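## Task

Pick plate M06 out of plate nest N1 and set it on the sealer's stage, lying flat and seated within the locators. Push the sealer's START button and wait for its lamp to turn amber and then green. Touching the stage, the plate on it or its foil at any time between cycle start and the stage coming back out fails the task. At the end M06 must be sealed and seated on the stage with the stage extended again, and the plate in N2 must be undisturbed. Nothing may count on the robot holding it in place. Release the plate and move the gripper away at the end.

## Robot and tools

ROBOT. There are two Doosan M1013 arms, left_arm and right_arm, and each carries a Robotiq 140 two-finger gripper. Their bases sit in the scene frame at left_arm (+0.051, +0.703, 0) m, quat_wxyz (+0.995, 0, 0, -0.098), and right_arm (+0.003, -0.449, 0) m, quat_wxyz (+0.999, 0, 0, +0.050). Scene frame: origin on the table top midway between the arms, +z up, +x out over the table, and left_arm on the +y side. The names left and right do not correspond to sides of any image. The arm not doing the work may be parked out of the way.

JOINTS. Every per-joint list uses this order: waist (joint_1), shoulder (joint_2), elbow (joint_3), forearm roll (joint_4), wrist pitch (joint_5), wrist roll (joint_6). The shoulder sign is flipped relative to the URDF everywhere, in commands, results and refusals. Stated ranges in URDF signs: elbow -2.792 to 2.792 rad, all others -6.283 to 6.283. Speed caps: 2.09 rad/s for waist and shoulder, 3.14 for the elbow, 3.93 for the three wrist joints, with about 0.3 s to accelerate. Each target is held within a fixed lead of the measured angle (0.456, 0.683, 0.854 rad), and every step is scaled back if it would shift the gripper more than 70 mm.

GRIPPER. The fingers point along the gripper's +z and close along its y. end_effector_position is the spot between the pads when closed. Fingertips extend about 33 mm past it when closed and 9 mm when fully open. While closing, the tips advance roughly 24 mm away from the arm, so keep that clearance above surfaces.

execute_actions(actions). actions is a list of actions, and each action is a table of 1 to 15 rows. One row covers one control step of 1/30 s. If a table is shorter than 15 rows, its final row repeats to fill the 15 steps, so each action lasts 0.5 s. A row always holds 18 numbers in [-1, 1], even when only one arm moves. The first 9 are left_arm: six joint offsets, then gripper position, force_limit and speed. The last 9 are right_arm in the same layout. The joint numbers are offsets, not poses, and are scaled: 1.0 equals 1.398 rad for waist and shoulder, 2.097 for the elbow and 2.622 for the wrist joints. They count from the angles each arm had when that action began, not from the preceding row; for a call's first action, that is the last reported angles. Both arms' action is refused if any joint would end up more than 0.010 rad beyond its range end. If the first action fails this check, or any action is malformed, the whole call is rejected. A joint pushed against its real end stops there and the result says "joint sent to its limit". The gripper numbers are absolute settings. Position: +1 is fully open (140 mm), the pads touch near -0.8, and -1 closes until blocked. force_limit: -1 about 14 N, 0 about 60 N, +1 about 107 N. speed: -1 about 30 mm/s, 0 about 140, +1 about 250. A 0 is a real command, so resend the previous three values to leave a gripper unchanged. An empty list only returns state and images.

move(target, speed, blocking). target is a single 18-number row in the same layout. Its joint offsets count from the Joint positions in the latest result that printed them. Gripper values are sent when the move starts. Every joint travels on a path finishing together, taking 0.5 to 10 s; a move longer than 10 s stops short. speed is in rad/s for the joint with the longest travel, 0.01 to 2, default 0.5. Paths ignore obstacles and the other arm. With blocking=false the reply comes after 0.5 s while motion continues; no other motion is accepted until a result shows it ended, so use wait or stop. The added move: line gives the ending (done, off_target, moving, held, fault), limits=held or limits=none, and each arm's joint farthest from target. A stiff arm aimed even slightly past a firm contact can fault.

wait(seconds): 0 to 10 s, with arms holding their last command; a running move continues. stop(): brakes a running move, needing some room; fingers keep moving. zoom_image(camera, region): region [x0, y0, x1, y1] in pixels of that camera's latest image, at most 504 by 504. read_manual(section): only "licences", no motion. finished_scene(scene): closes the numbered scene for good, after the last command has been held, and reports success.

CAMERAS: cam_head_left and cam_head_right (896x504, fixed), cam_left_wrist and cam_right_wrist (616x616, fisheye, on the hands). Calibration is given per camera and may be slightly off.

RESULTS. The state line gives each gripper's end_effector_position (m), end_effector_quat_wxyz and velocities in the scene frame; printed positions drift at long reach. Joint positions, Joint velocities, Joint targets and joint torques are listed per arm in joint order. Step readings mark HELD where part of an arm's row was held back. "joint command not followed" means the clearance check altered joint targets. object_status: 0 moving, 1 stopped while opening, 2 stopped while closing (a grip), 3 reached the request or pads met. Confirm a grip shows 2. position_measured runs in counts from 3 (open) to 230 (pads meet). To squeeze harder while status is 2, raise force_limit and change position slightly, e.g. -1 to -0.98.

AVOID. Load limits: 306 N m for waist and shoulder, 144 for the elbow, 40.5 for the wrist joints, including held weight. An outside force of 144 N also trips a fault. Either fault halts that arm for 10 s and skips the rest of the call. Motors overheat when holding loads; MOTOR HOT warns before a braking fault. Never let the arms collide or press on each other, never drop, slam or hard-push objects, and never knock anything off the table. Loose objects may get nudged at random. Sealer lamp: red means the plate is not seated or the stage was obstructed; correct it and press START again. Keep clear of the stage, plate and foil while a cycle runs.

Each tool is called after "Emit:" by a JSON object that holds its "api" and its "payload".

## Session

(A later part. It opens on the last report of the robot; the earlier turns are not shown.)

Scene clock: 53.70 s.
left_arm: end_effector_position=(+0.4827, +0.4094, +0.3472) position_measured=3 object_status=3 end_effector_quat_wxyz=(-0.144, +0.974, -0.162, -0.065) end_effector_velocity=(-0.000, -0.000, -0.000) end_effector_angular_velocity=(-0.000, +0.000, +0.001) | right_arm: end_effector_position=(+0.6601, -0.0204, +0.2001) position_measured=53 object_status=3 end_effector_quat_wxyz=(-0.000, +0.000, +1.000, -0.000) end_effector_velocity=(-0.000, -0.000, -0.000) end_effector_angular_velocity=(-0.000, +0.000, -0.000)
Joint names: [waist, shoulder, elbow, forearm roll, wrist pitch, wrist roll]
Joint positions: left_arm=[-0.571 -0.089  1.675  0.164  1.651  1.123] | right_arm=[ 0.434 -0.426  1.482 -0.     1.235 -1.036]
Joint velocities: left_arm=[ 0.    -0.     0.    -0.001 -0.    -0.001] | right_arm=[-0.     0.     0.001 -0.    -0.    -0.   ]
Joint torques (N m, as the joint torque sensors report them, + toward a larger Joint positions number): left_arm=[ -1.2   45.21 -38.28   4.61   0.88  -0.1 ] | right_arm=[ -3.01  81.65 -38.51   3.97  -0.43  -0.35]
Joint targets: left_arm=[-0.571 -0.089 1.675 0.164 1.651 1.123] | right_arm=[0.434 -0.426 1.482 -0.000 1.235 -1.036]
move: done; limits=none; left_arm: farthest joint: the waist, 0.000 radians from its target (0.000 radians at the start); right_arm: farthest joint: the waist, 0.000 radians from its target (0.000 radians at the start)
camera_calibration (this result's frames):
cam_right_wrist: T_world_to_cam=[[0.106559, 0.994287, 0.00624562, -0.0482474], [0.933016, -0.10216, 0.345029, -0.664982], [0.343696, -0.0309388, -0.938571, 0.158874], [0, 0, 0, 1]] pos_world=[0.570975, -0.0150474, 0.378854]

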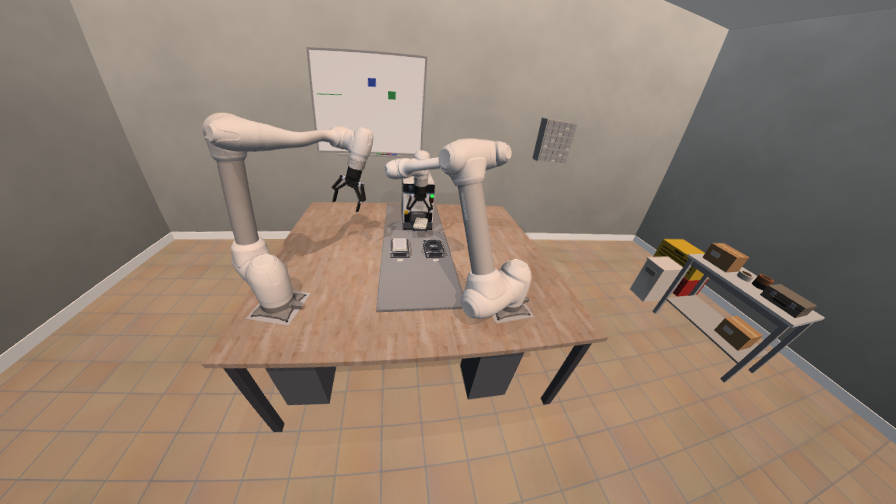

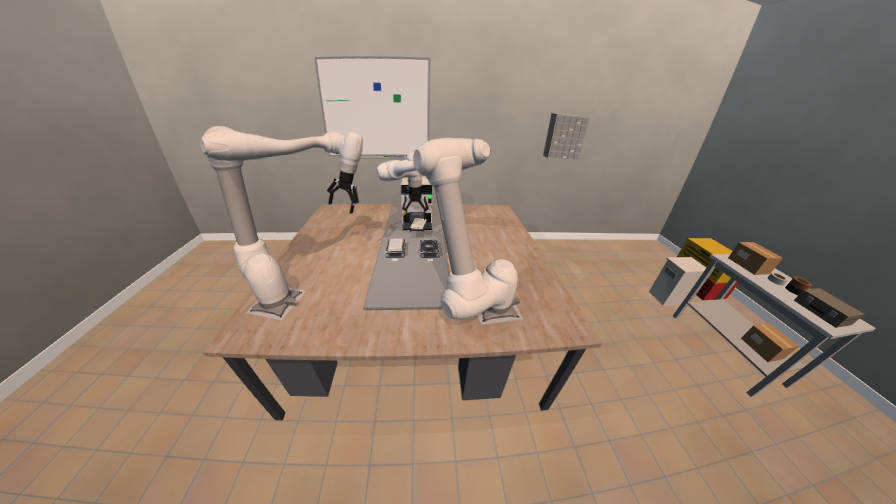

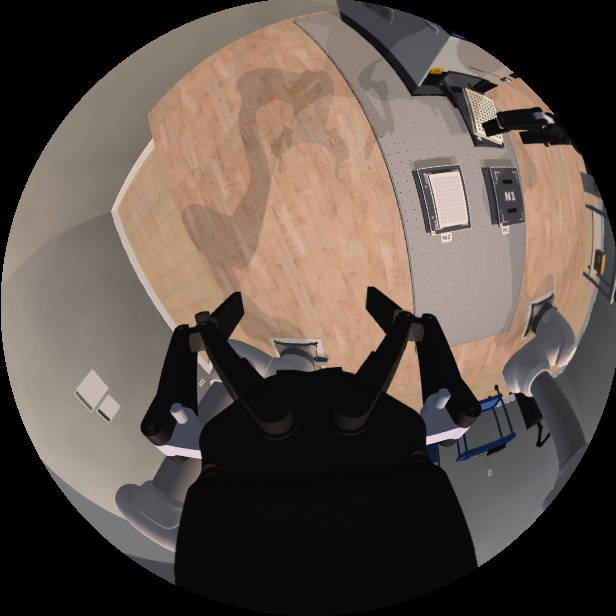

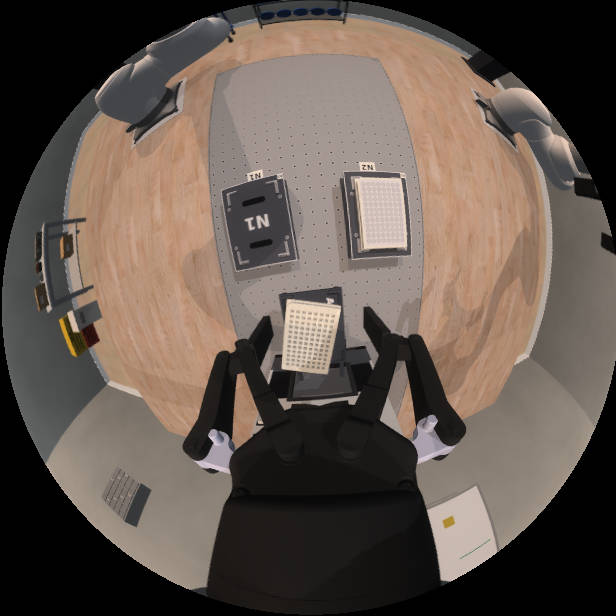

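Emit:
{"api": "move", "payload": {"target": [0,0,0,0,0,0,1,0,0,-0.0193,-0.0544,-0.001,0,-0.0287,0.0849,0.45,0,0], "speed": 0.12}}

Emit:
{"api": "zoom_image", "payload": {"camera": "cam_right_wrist", "region": [200,220,420,440]}}

Emit:
{"api": "zoom_image", "payload": {"camera": "cam_left_wrist", "region": [420,60,560,200]}}

Scene clock: 59.00 s.
left_arm: end_effector_position=(+0.4827, +0.4094, +0.3472) position_measured=3 object_status=3 end_effector_quat_wxyz=(-0.144, +0.974, -0.162, -0.065) end_effector_velocity=(+0.000, +0.000, -0.000) end_effector_angular_velocity=(+0.001, -0.000, -0.001) | right_arm: end_effector_position=(+0.6955, -0.0249, +0.1406) position_measured=72 object_status=3 end_effector_quat_wxyz=(+0.000, +0.125, +0.992, +0.000) end_effector_velocity=(-0.000, -0.000, -0.000) end_effector_angular_velocity=(-0.001, -0.000, +0.001)
Joint names: [waist, shoulder, elbow, forearm roll, wrist pitch, wrist roll]
Joint positions: left_arm=[-0.571 -0.089  1.675  0.164  1.651  1.123] | right_arm=[ 0.407 -0.502  1.479 -0.     1.159 -0.813]
Joint velocities: left_arm=[ 0.    -0.     0.     0.001  0.     0.001] | right_arm=[ 0.    -0.     0.    -0.001 -0.    -0.   ]
Joint torques (N m, as the joint torque sensors report them, + toward a larger Joint positions number): left_arm=[ -2.34  45.62 -38.57   4.56   0.83  -0.06] | right_arm=[ -2.72  86.4  -37.66   3.79  -0.41  -0.19]
Joint targets: left_arm=[-0.571 -0.089 1.675 0.164 1.651 1.123] | right_arm=[0.407 -0.502 1.479 -0.000 1.159 -0.813]
move: done; limits=none; left_arm: farthest joint: the waist, 0.000 radians from its target (0.000 radians at the start); right_arm: farthest joint: the waist, 0.000 radians from its target (0.027 radians at the start)
camera_calibration (this result's frames):
cam_left_wrist: T_world_to_cam=[[-0.350526, -0.912, -0.213046, 0.608739], [-0.832341, 0.199071, 0.51728, 0.1367], [-0.429348, 0.358647, -0.828874, 0.536241], [0, 0, 0, 1]] pos_world=[0.557394, 0.335636, 0.503454]
cam_right_wrist: T_world_to_cam=[[0.348782, 0.937176, 0.00721346, -0.217192], [0.878477, -0.329598, 0.345895, -0.645761], [0.326542, -0.114305, -0.938246, 0.100489], [0, 0, 0, 1]] pos_world=[0.610225, 0.00219194, 0.319215]

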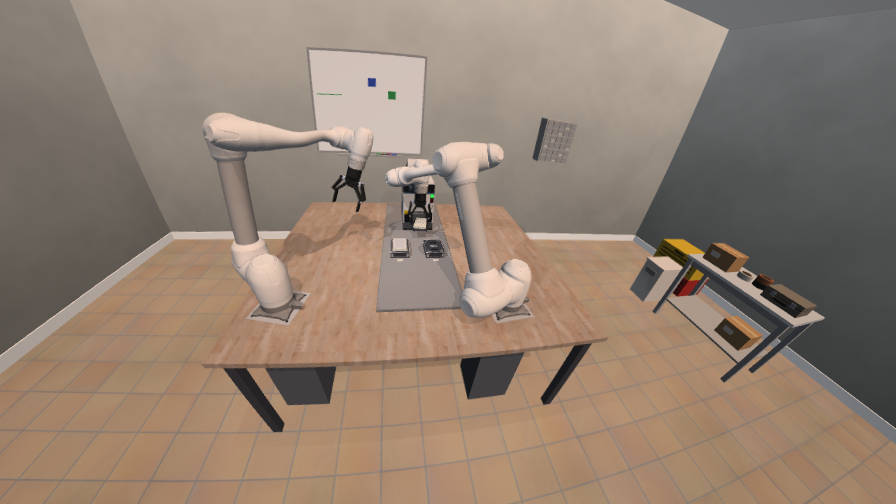

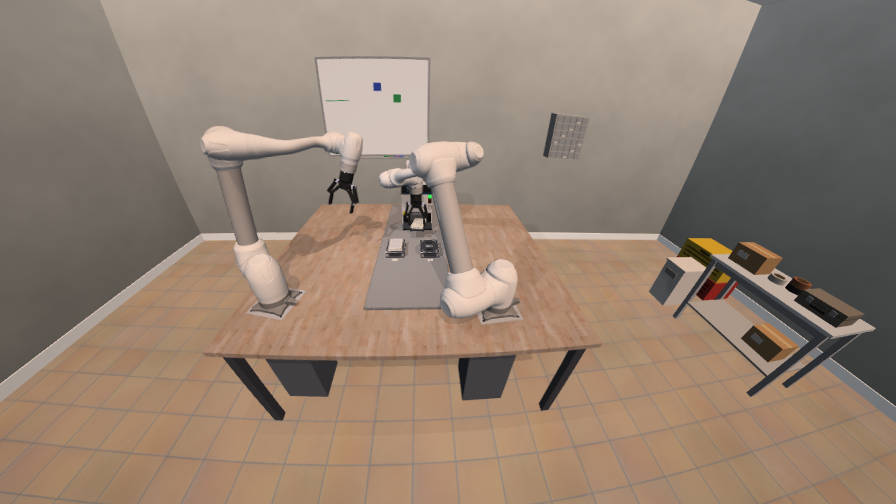

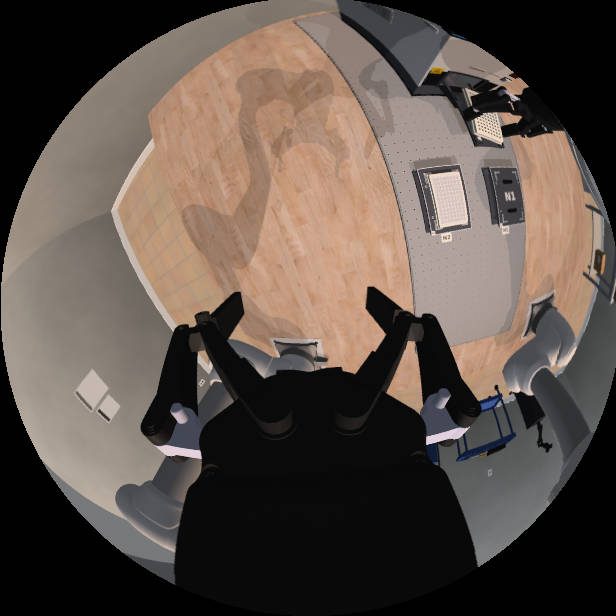

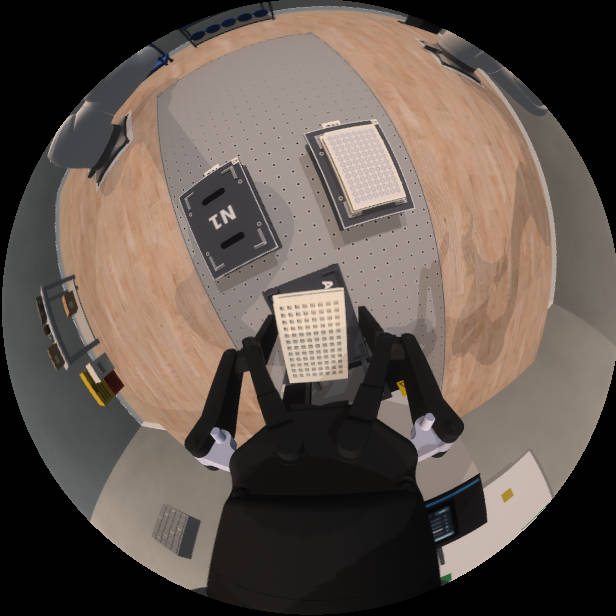

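Region (200, 220, 420, 440) of cam_right_wrist's 616x616 image, scaled by 2.291, with more detail than that image has.

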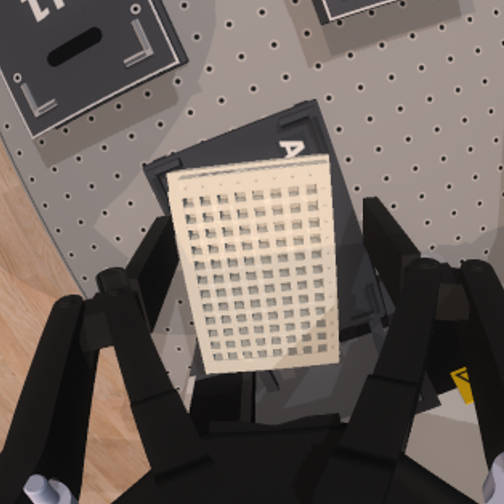

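Region (420, 60, 560, 200) of cam_left_wrist's 616x616 image, scaled by 3.600, with more detail than that image has.

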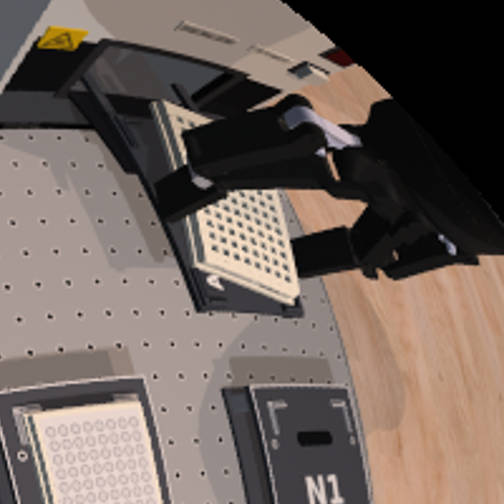

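Emit:
{"api": "move", "payload": {"target": [0,0,0,0,0,0,1,0,0,-0.003,-0.0076,0.0113,0,-0.0124,-0.0017,0.45,0,0], "speed": 0.04}}

Emit:
{"api": "zoom_image", "payload": {"camera": "cam_right_wrist", "region": [200,220,420,440]}}

Emit:
{"api": "zoom_image", "payload": {"camera": "cam_left_wrist", "region": [420,60,560,200]}}

Scene clock: 71.23 s.
left_arm: end_effector_position=(+0.4827, +0.4094, +0.3472) position_measured=3 object_status=3 end_effector_quat_wxyz=(-0.144, +0.974, -0.162, -0.065) end_effector_velocity=(-0.000, +0.000, +0.000) end_effector_angular_velocity=(-0.000, -0.000, +0.003) | right_arm: end_effector_position=(+0.6968, -0.0273, +0.1280) position_measured=72 object_status=3 end_effector_quat_wxyz=(+0.002, +0.125, +0.992, +0.002) end_effector_velocity=(+0.000, -0.001, -0.000) end_effector_angular_velocity=(-0.001, +0.000, -0.001)
Joint names: [waist, shoulder, elbow, forearm roll, wrist pitch, wrist roll]
Joint positions: left_arm=[-0.571 -0.089  1.675  0.164  1.651  1.123] | right_arm=[ 0.404 -0.507  1.495 -0.     1.133 -0.817]
Joint velocities: left_arm=[-0.     0.001 -0.    -0.001  0.001 -0.003] | right_arm=[-0.001  0.     0.    -0.001 -0.     0.   ]
Joint torques (N m, as the joint torque sensors report them, + toward a larger Joint positions number): left_arm=[ -0.56  45.29 -38.83   4.53   0.81  -0.03] | right_arm=[ -1.66  67.38 -28.41   5.25  -3.2   -0.12]
Joint targets: left_arm=[-0.571 -0.089 1.675 0.164 1.651 1.123] | right_arm=[0.404 -0.507 1.495 -0.000 1.133 -0.817]
FORCE FAULT: contact force on the right arm reached its limit, and that arm stopped for 10 seconds. The contact can be on any part of that arm, not only on its tool. That time counts as 19 of the actions that you can send in this scene. That arm's remaining commands of this call were not run. That arm holds still and accepts commands again. Move the arm away from the contact; if what it grips holds it there, let go first. Pushing or pulling that hard again can fault the arm again.
move: fault (right_arm); limits=none; left_arm: farthest joint: the waist, 0.000 radians from its target (0.000 radians at the start); right_arm: farthest joint: the elbow, 0.008 radians from its target (0.023 radians at the start)
camera_calibration (this result's frames):
cam_left_wrist: T_world_to_cam=[[-0.350526, -0.912, -0.213046, 0.608739], [-0.832341, 0.199071, 0.51728, 0.1367], [-0.429348, 0.358647, -0.828874, 0.536241], [0, 0, 0, 1]] pos_world=[0.557394, 0.335636, 0.503454]
cam_right_wrist: T_world_to_cam=[[0.348464, 0.937258, 0.0109934, -0.215583], [0.877048, -0.330172, 0.348961, -0.642755], [0.330697, -0.111959, -0.937073, 0.0850504], [0, 0, 0, 1]] pos_world=[0.610723, -0.000640197, 0.306365]

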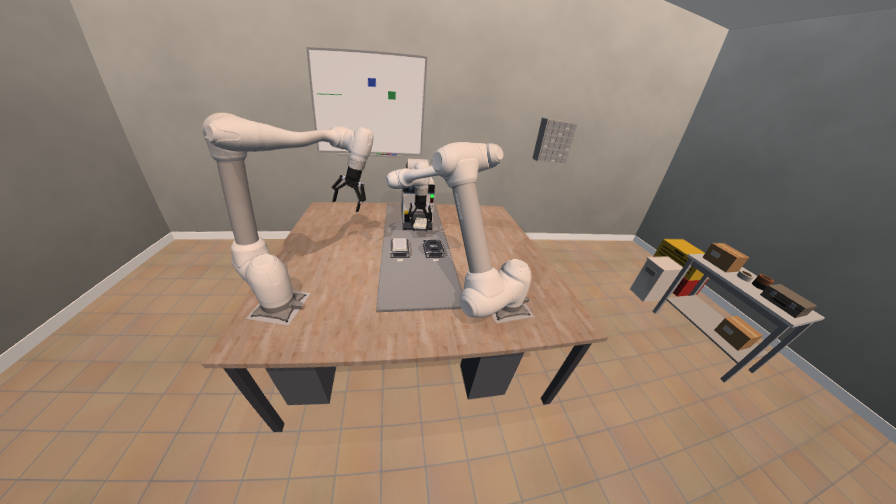

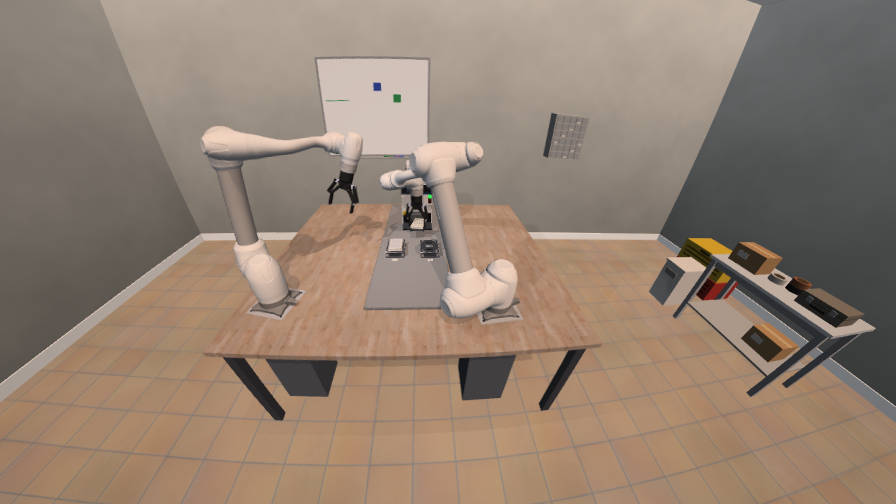

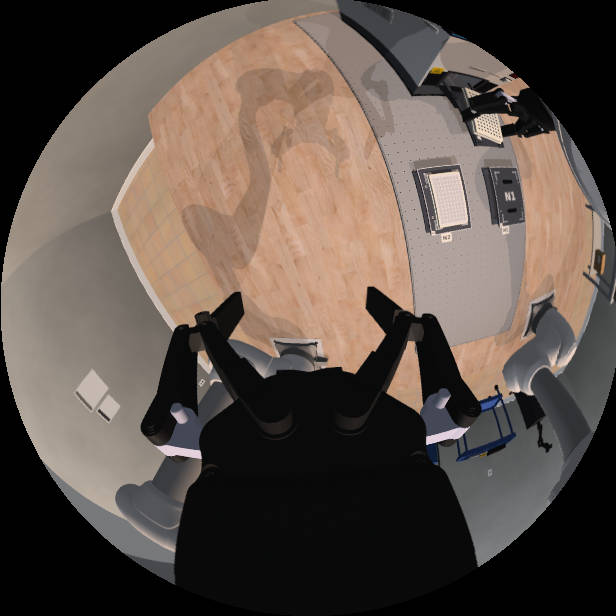

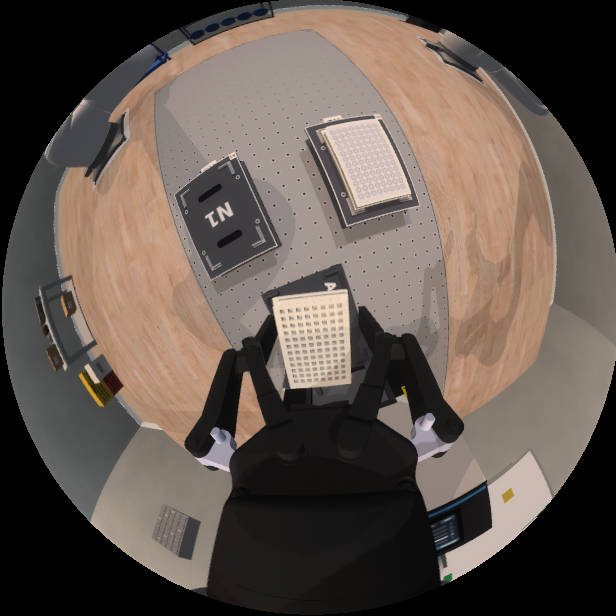

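Region (200, 220, 420, 440) of cam_right_wrist's 616x616 image, scaled by 2.291, with more detail than that image has.

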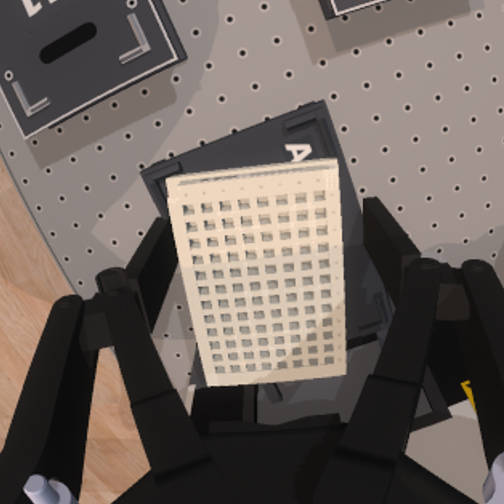

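Region (420, 60, 560, 200) of cam_left_wrist's 616x616 image, scaled by 3.600, with more detail than that image has.

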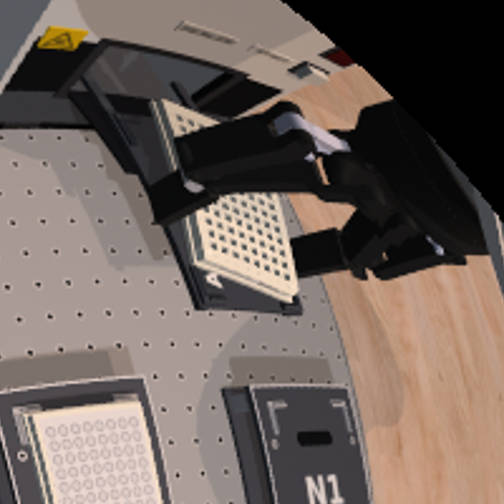

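Emit:
{"api": "move", "payload": {"target": [0,0,0,0,0,0,1,0,0,-0.0008,0.0061,-0.0053,0,0.01,0,0.45,0,0], "speed": 0.05}}

Emit:
{"api": "move", "payload": {"target": [0,0,0,0,0,0,1,0,0,0,0,0,0,0,0,-1,-0.5,-0.6]}}

Emit:
{"api": "zoom_image", "payload": {"camera": "cam_left_wrist", "region": [420,60,560,200]}}

Scene clock: 74.20 s.
left_arm: end_effector_position=(+0.4827, +0.4094, +0.3472) position_measured=3 object_status=3 end_effector_quat_wxyz=(-0.144, +0.974, -0.162, -0.065) end_effector_velocity=(-0.000, -0.000, +0.000) end_effector_angular_velocity=(-0.001, -0.000, +0.001) | right_arm: end_effector_position=(+0.6952, -0.0292, +0.1406) position_measured=72 object_status=3 end_effector_quat_wxyz=(-0.000, +0.125, +0.992, -0.000) end_effector_velocity=(+0.000, +0.000, +0.001) end_effector_angular_velocity=(+0.001, -0.001, +0.000)
Joint names: [waist, shoulder, elbow, forearm roll, wrist pitch, wrist roll]
Joint positions: left_arm=[-0.571 -0.089  1.675  0.164  1.651  1.123] | right_arm=[ 0.403 -0.499  1.484 -0.     1.159 -0.817]
Joint velocities: left_arm=[ 0.     0.    -0.    -0.001 -0.    -0.001] | right_arm=[-0.     0.    -0.001  0.     0.    -0.   ]
Joint torques (N m, as the joint torque sensors report them, + toward a larger Joint positions number): left_arm=[ -1.01  45.15 -38.9    4.58   1.03  -0.16] | right_arm=[ -3.05  85.9  -37.54   3.85  -0.46  -0.36]
Joint targets: left_arm=[-0.571 -0.089 1.675 0.164 1.651 1.123] | right_arm=[0.403 -0.499 1.484 -0.000 1.159 -0.817]
move: done; limits=none; left_arm: farthest joint: the waist, 0.000 radians from its target (0.000 radians at the start); right_arm: farthest joint: the waist, 0.000 radians from its target (0.001 radians at the start)
camera_calibration (this result's frames):
cam_left_wrist: T_world_to_cam=[[-0.350526, -0.912, -0.213046, 0.60874], [-0.832341, 0.199071, 0.51728, 0.1367], [-0.429348, 0.358647, -0.828874, 0.536241], [0, 0, 0, 1]] pos_world=[0.557394, 0.335636, 0.503454]
cam_right_wrist: T_world_to_cam=[[0.349564, 0.936893, 0.00598832, -0.213469], [0.878684, -0.33005, 0.344937, -0.646947], [0.325146, -0.115316, -0.938607, 0.10108], [0, 0, 0, 1]] pos_world=[0.610218, -0.00187147, 0.319309]

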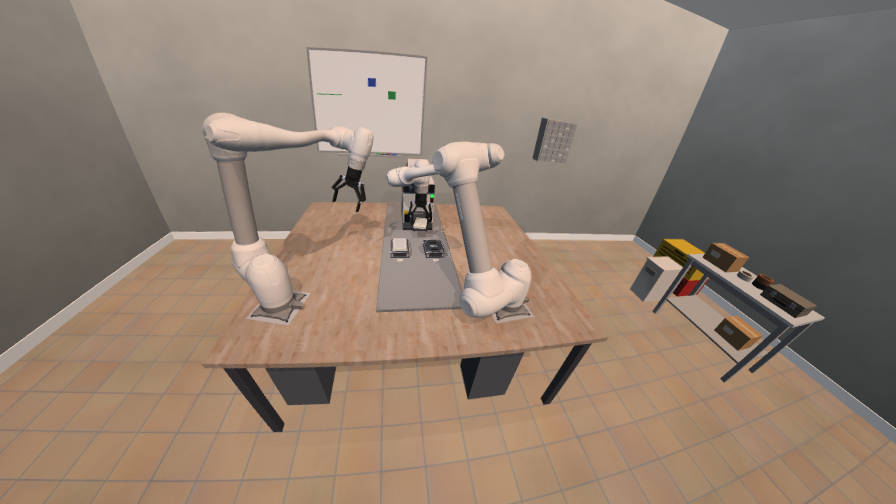

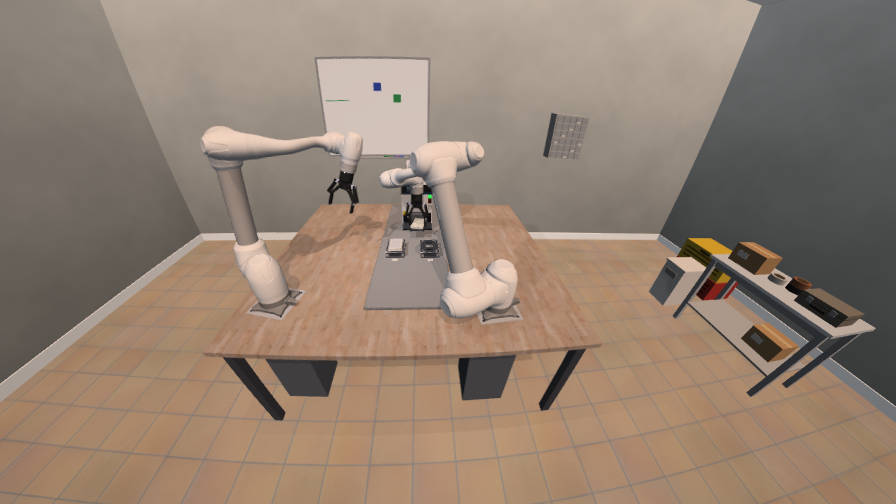

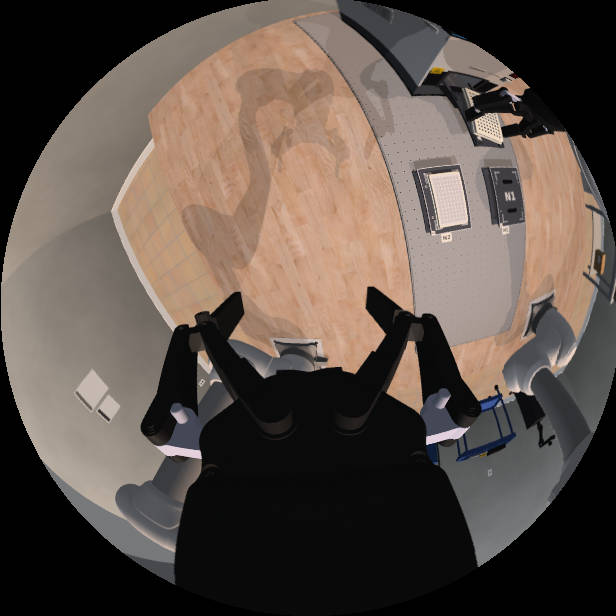

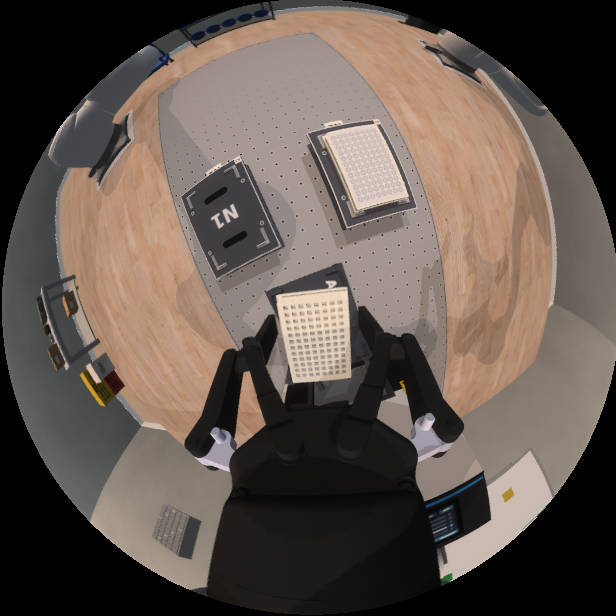

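Scene clock: 74.73 s.
left_arm: end_effector_position=(+0.4827, +0.4094, +0.3472) position_measured=3 object_status=3 end_effector_quat_wxyz=(-0.144, +0.974, -0.162, -0.065) end_effector_velocity=(+0.000, +0.000, +0.000) end_effector_angular_velocity=(+0.001, -0.001, -0.000) | right_arm: end_effector_position=(+0.6952, -0.0292, +0.1407) position_measured=108 object_status=2 end_effector_quat_wxyz=(-0.000, +0.125, +0.992, -0.000) end_effector_velocity=(+0.000, -0.002, -0.000) end_effector_angular_velocity=(-0.000, +0.000, -0.003)
Joint names: [waist, shoulder, elbow, forearm roll, wrist pitch, wrist roll]
Joint positions: left_arm=[-0.571 -0.089  1.675  0.164  1.651  1.123] | right_arm=[ 0.403 -0.499  1.484 -0.     1.159 -0.817]
Joint velocities: left_arm=[-0.     0.001  0.     0.001  0.     0.   ] | right_arm=[-0.002  0.     0.001 -0.    -0.     0.001]
Joint torques (N m, as the joint torque sensors report them, + toward a larger Joint positions number): left_arm=[ -1.64  46.21 -38.56   4.54   0.98  -0.24] | right_arm=[ -2.14  80.18 -33.9    4.31  -1.18  -0.38]
Joint targets: left_arm=[-0.571 -0.089 1.675 0.164 1.651 1.123] | right_arm=[0.403 -0.499 1.484 -0.000 1.159 -0.817]
move: done; limits=none; left_arm: farthest joint: the waist, 0.000 radians from its target (0.000 radians at the start); right_arm: farthest joint: the waist, 0.000 radians from its target (0.000 radians at the start)
camera_calibration (this result's frames):
cam_left_wrist: T_world_to_cam=[[-0.350525, -0.912, -0.213046, 0.608739], [-0.832341, 0.199071, 0.51728, 0.1367], [-0.429348, 0.358646, -0.828874, 0.536241], [0, 0, 0, 1]] pos_world=[0.557394, 0.335636, 0.503454]
cam_right_wrist: T_world_to_cam=[[0.349578, 0.936888, 0.00607345, -0.213505], [0.878645, -0.330083, 0.345006, -0.647], [0.325236, -0.11527, -0.938581, 0.101121], [0, 0, 0, 1]] pos_world=[0.610232, -0.00187689, 0.319425]

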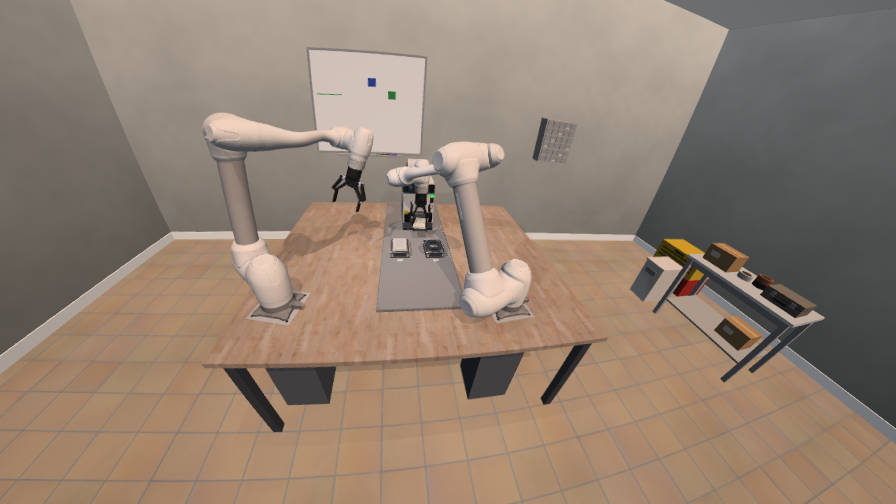

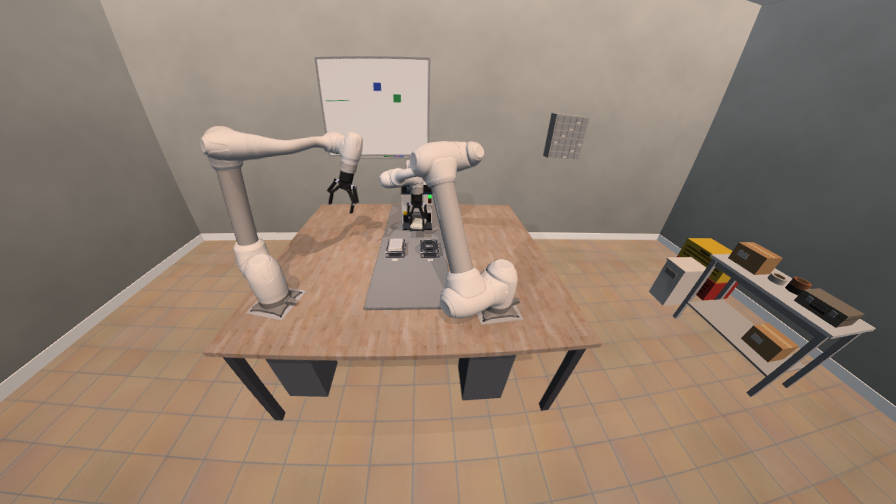

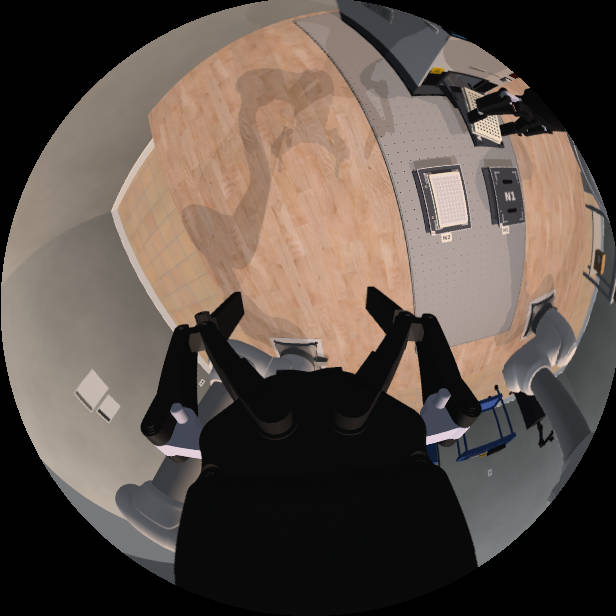

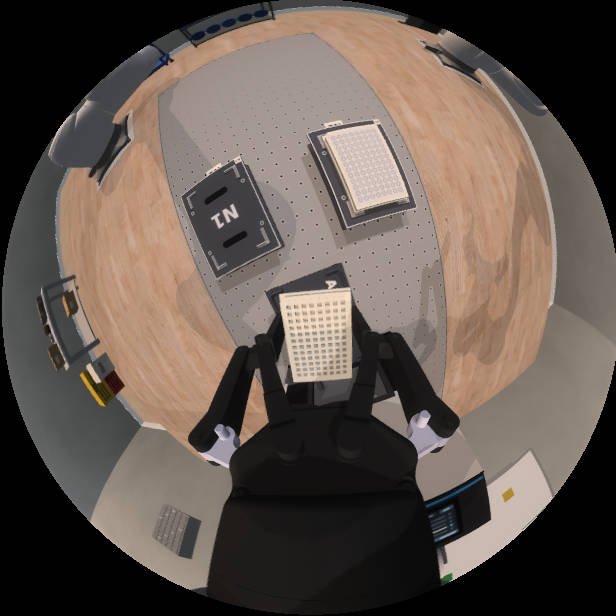

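Region (420, 60, 560, 200) of cam_left_wrist's 616x616 image, scaled by 3.600, with more detail than that image has.

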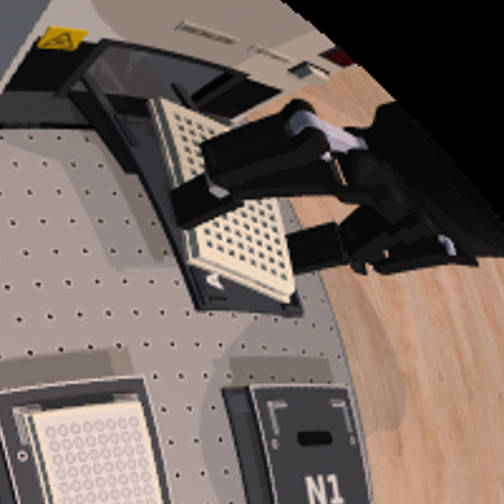

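Emit:
{"api": "move", "payload": {"target": [0,0,0,0,0,0,1,0,0,0,0.008,-0.0079,0,0.0104,0,-1,-0.5,-0.6], "speed": 0.05}}

Scene clock: 76.33 s.
left_arm: end_effector_position=(+0.4827, +0.4094, +0.3472) position_measured=3 object_status=3 end_effector_quat_wxyz=(-0.144, +0.974, -0.162, -0.065) end_effector_velocity=(-0.000, -0.000, +0.000) end_effector_angular_velocity=(-0.001, -0.000, +0.001) | right_arm: end_effector_position=(+0.6953, -0.0292, +0.1582) position_measured=108 object_status=2 end_effector_quat_wxyz=(+0.000, +0.125, +0.992, -0.000) end_effector_velocity=(-0.001, +0.000, -0.000) end_effector_angular_velocity=(-0.000, +0.001, -0.000)
Joint names: [waist, shoulder, elbow, forearm roll, wrist pitch, wrist roll]
Joint positions: left_arm=[-0.571 -0.089  1.675  0.164  1.651  1.123] | right_arm=[ 0.403 -0.488  1.467 -0.     1.187 -0.817]
Joint velocities: left_arm=[ 0.     0.    -0.    -0.001 -0.    -0.001] | right_arm=[0.    0.    0.001 0.    0.    0.   ]
Joint torques (N m, as the joint torque sensors report them, + toward a larger Joint positions number): left_arm=[ -0.05  45.59 -37.41   4.67   0.83  -0.1 ] | right_arm=[ -2.89  85.76 -37.87   3.86  -0.39  -0.31]
Joint targets: left_arm=[-0.571 -0.089 1.675 0.164 1.651 1.123] | right_arm=[0.403 -0.488 1.467 -0.000 1.187 -0.817]
move: done; limits=none; left_arm: farthest joint: the waist, 0.000 radians from its target (0.000 radians at the start); right_arm: farthest joint: the waist, 0.000 radians from its target (0.000 radians at the start)
camera_calibration (this result's frames):
cam_left_wrist: T_world_to_cam=[[-0.350525, -0.912, -0.213046, 0.608739], [-0.832341, 0.199071, 0.51728, 0.1367], [-0.429348, 0.358647, -0.828875, 0.536241], [0, 0, 0, 1]] pos_world=[0.557394, 0.335636, 0.503454]
cam_right_wrist: T_world_to_cam=[[0.349581, 0.936884, 0.00641503, -0.213712], [0.878505, -0.330162, 0.345284, -0.653043], [0.325609, -0.115069, -0.938476, 0.117314], [0, 0, 0, 1]] pos_world=[0.610213, -0.00188737, 0.336952]

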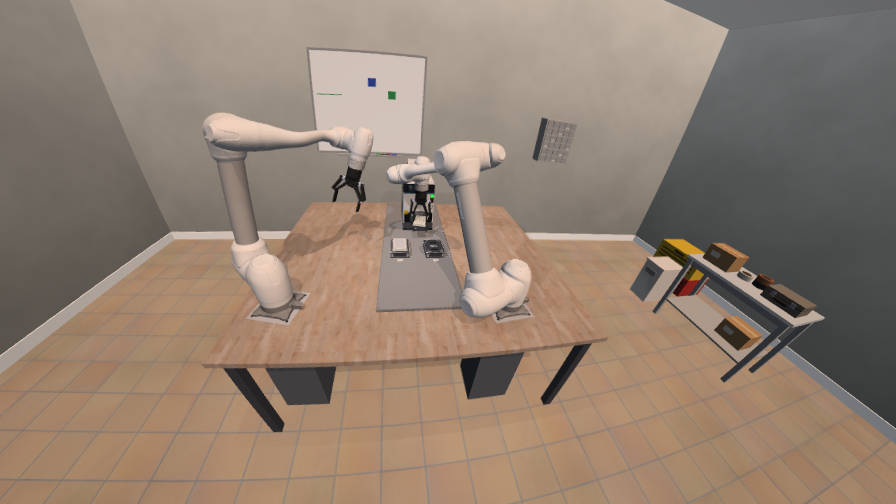

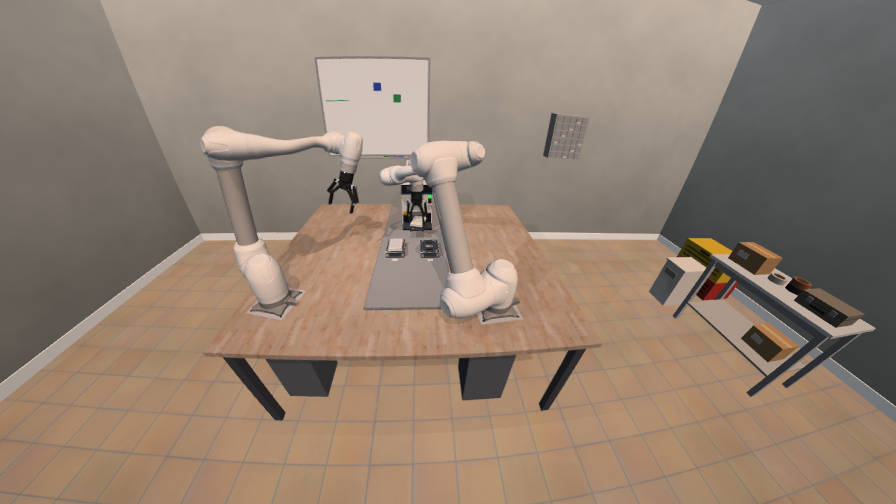

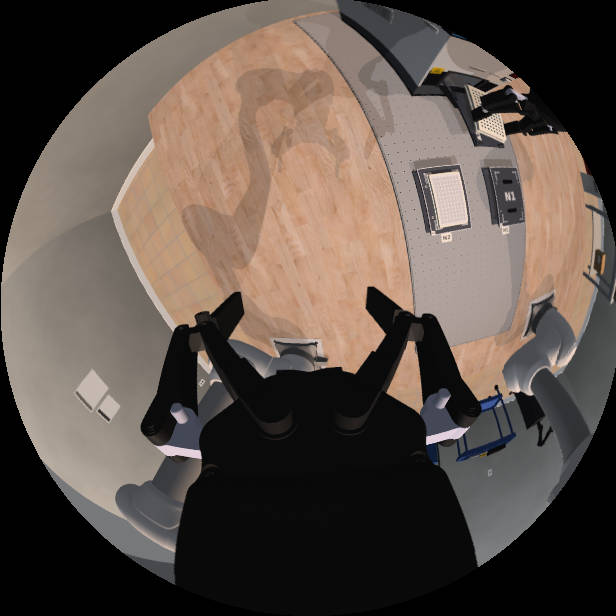

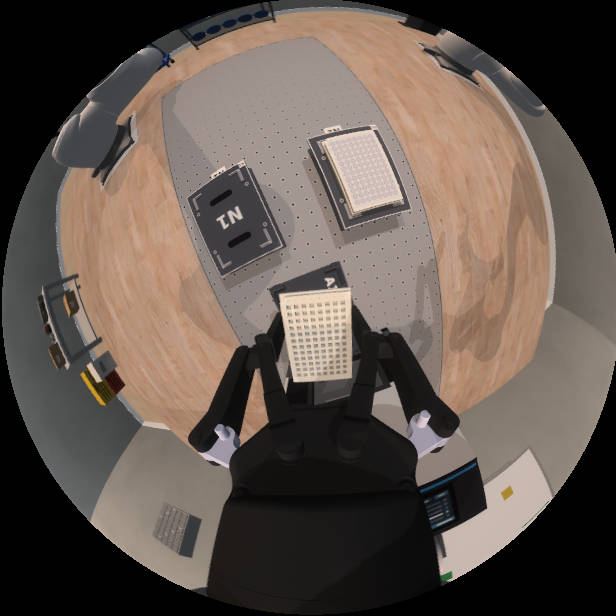

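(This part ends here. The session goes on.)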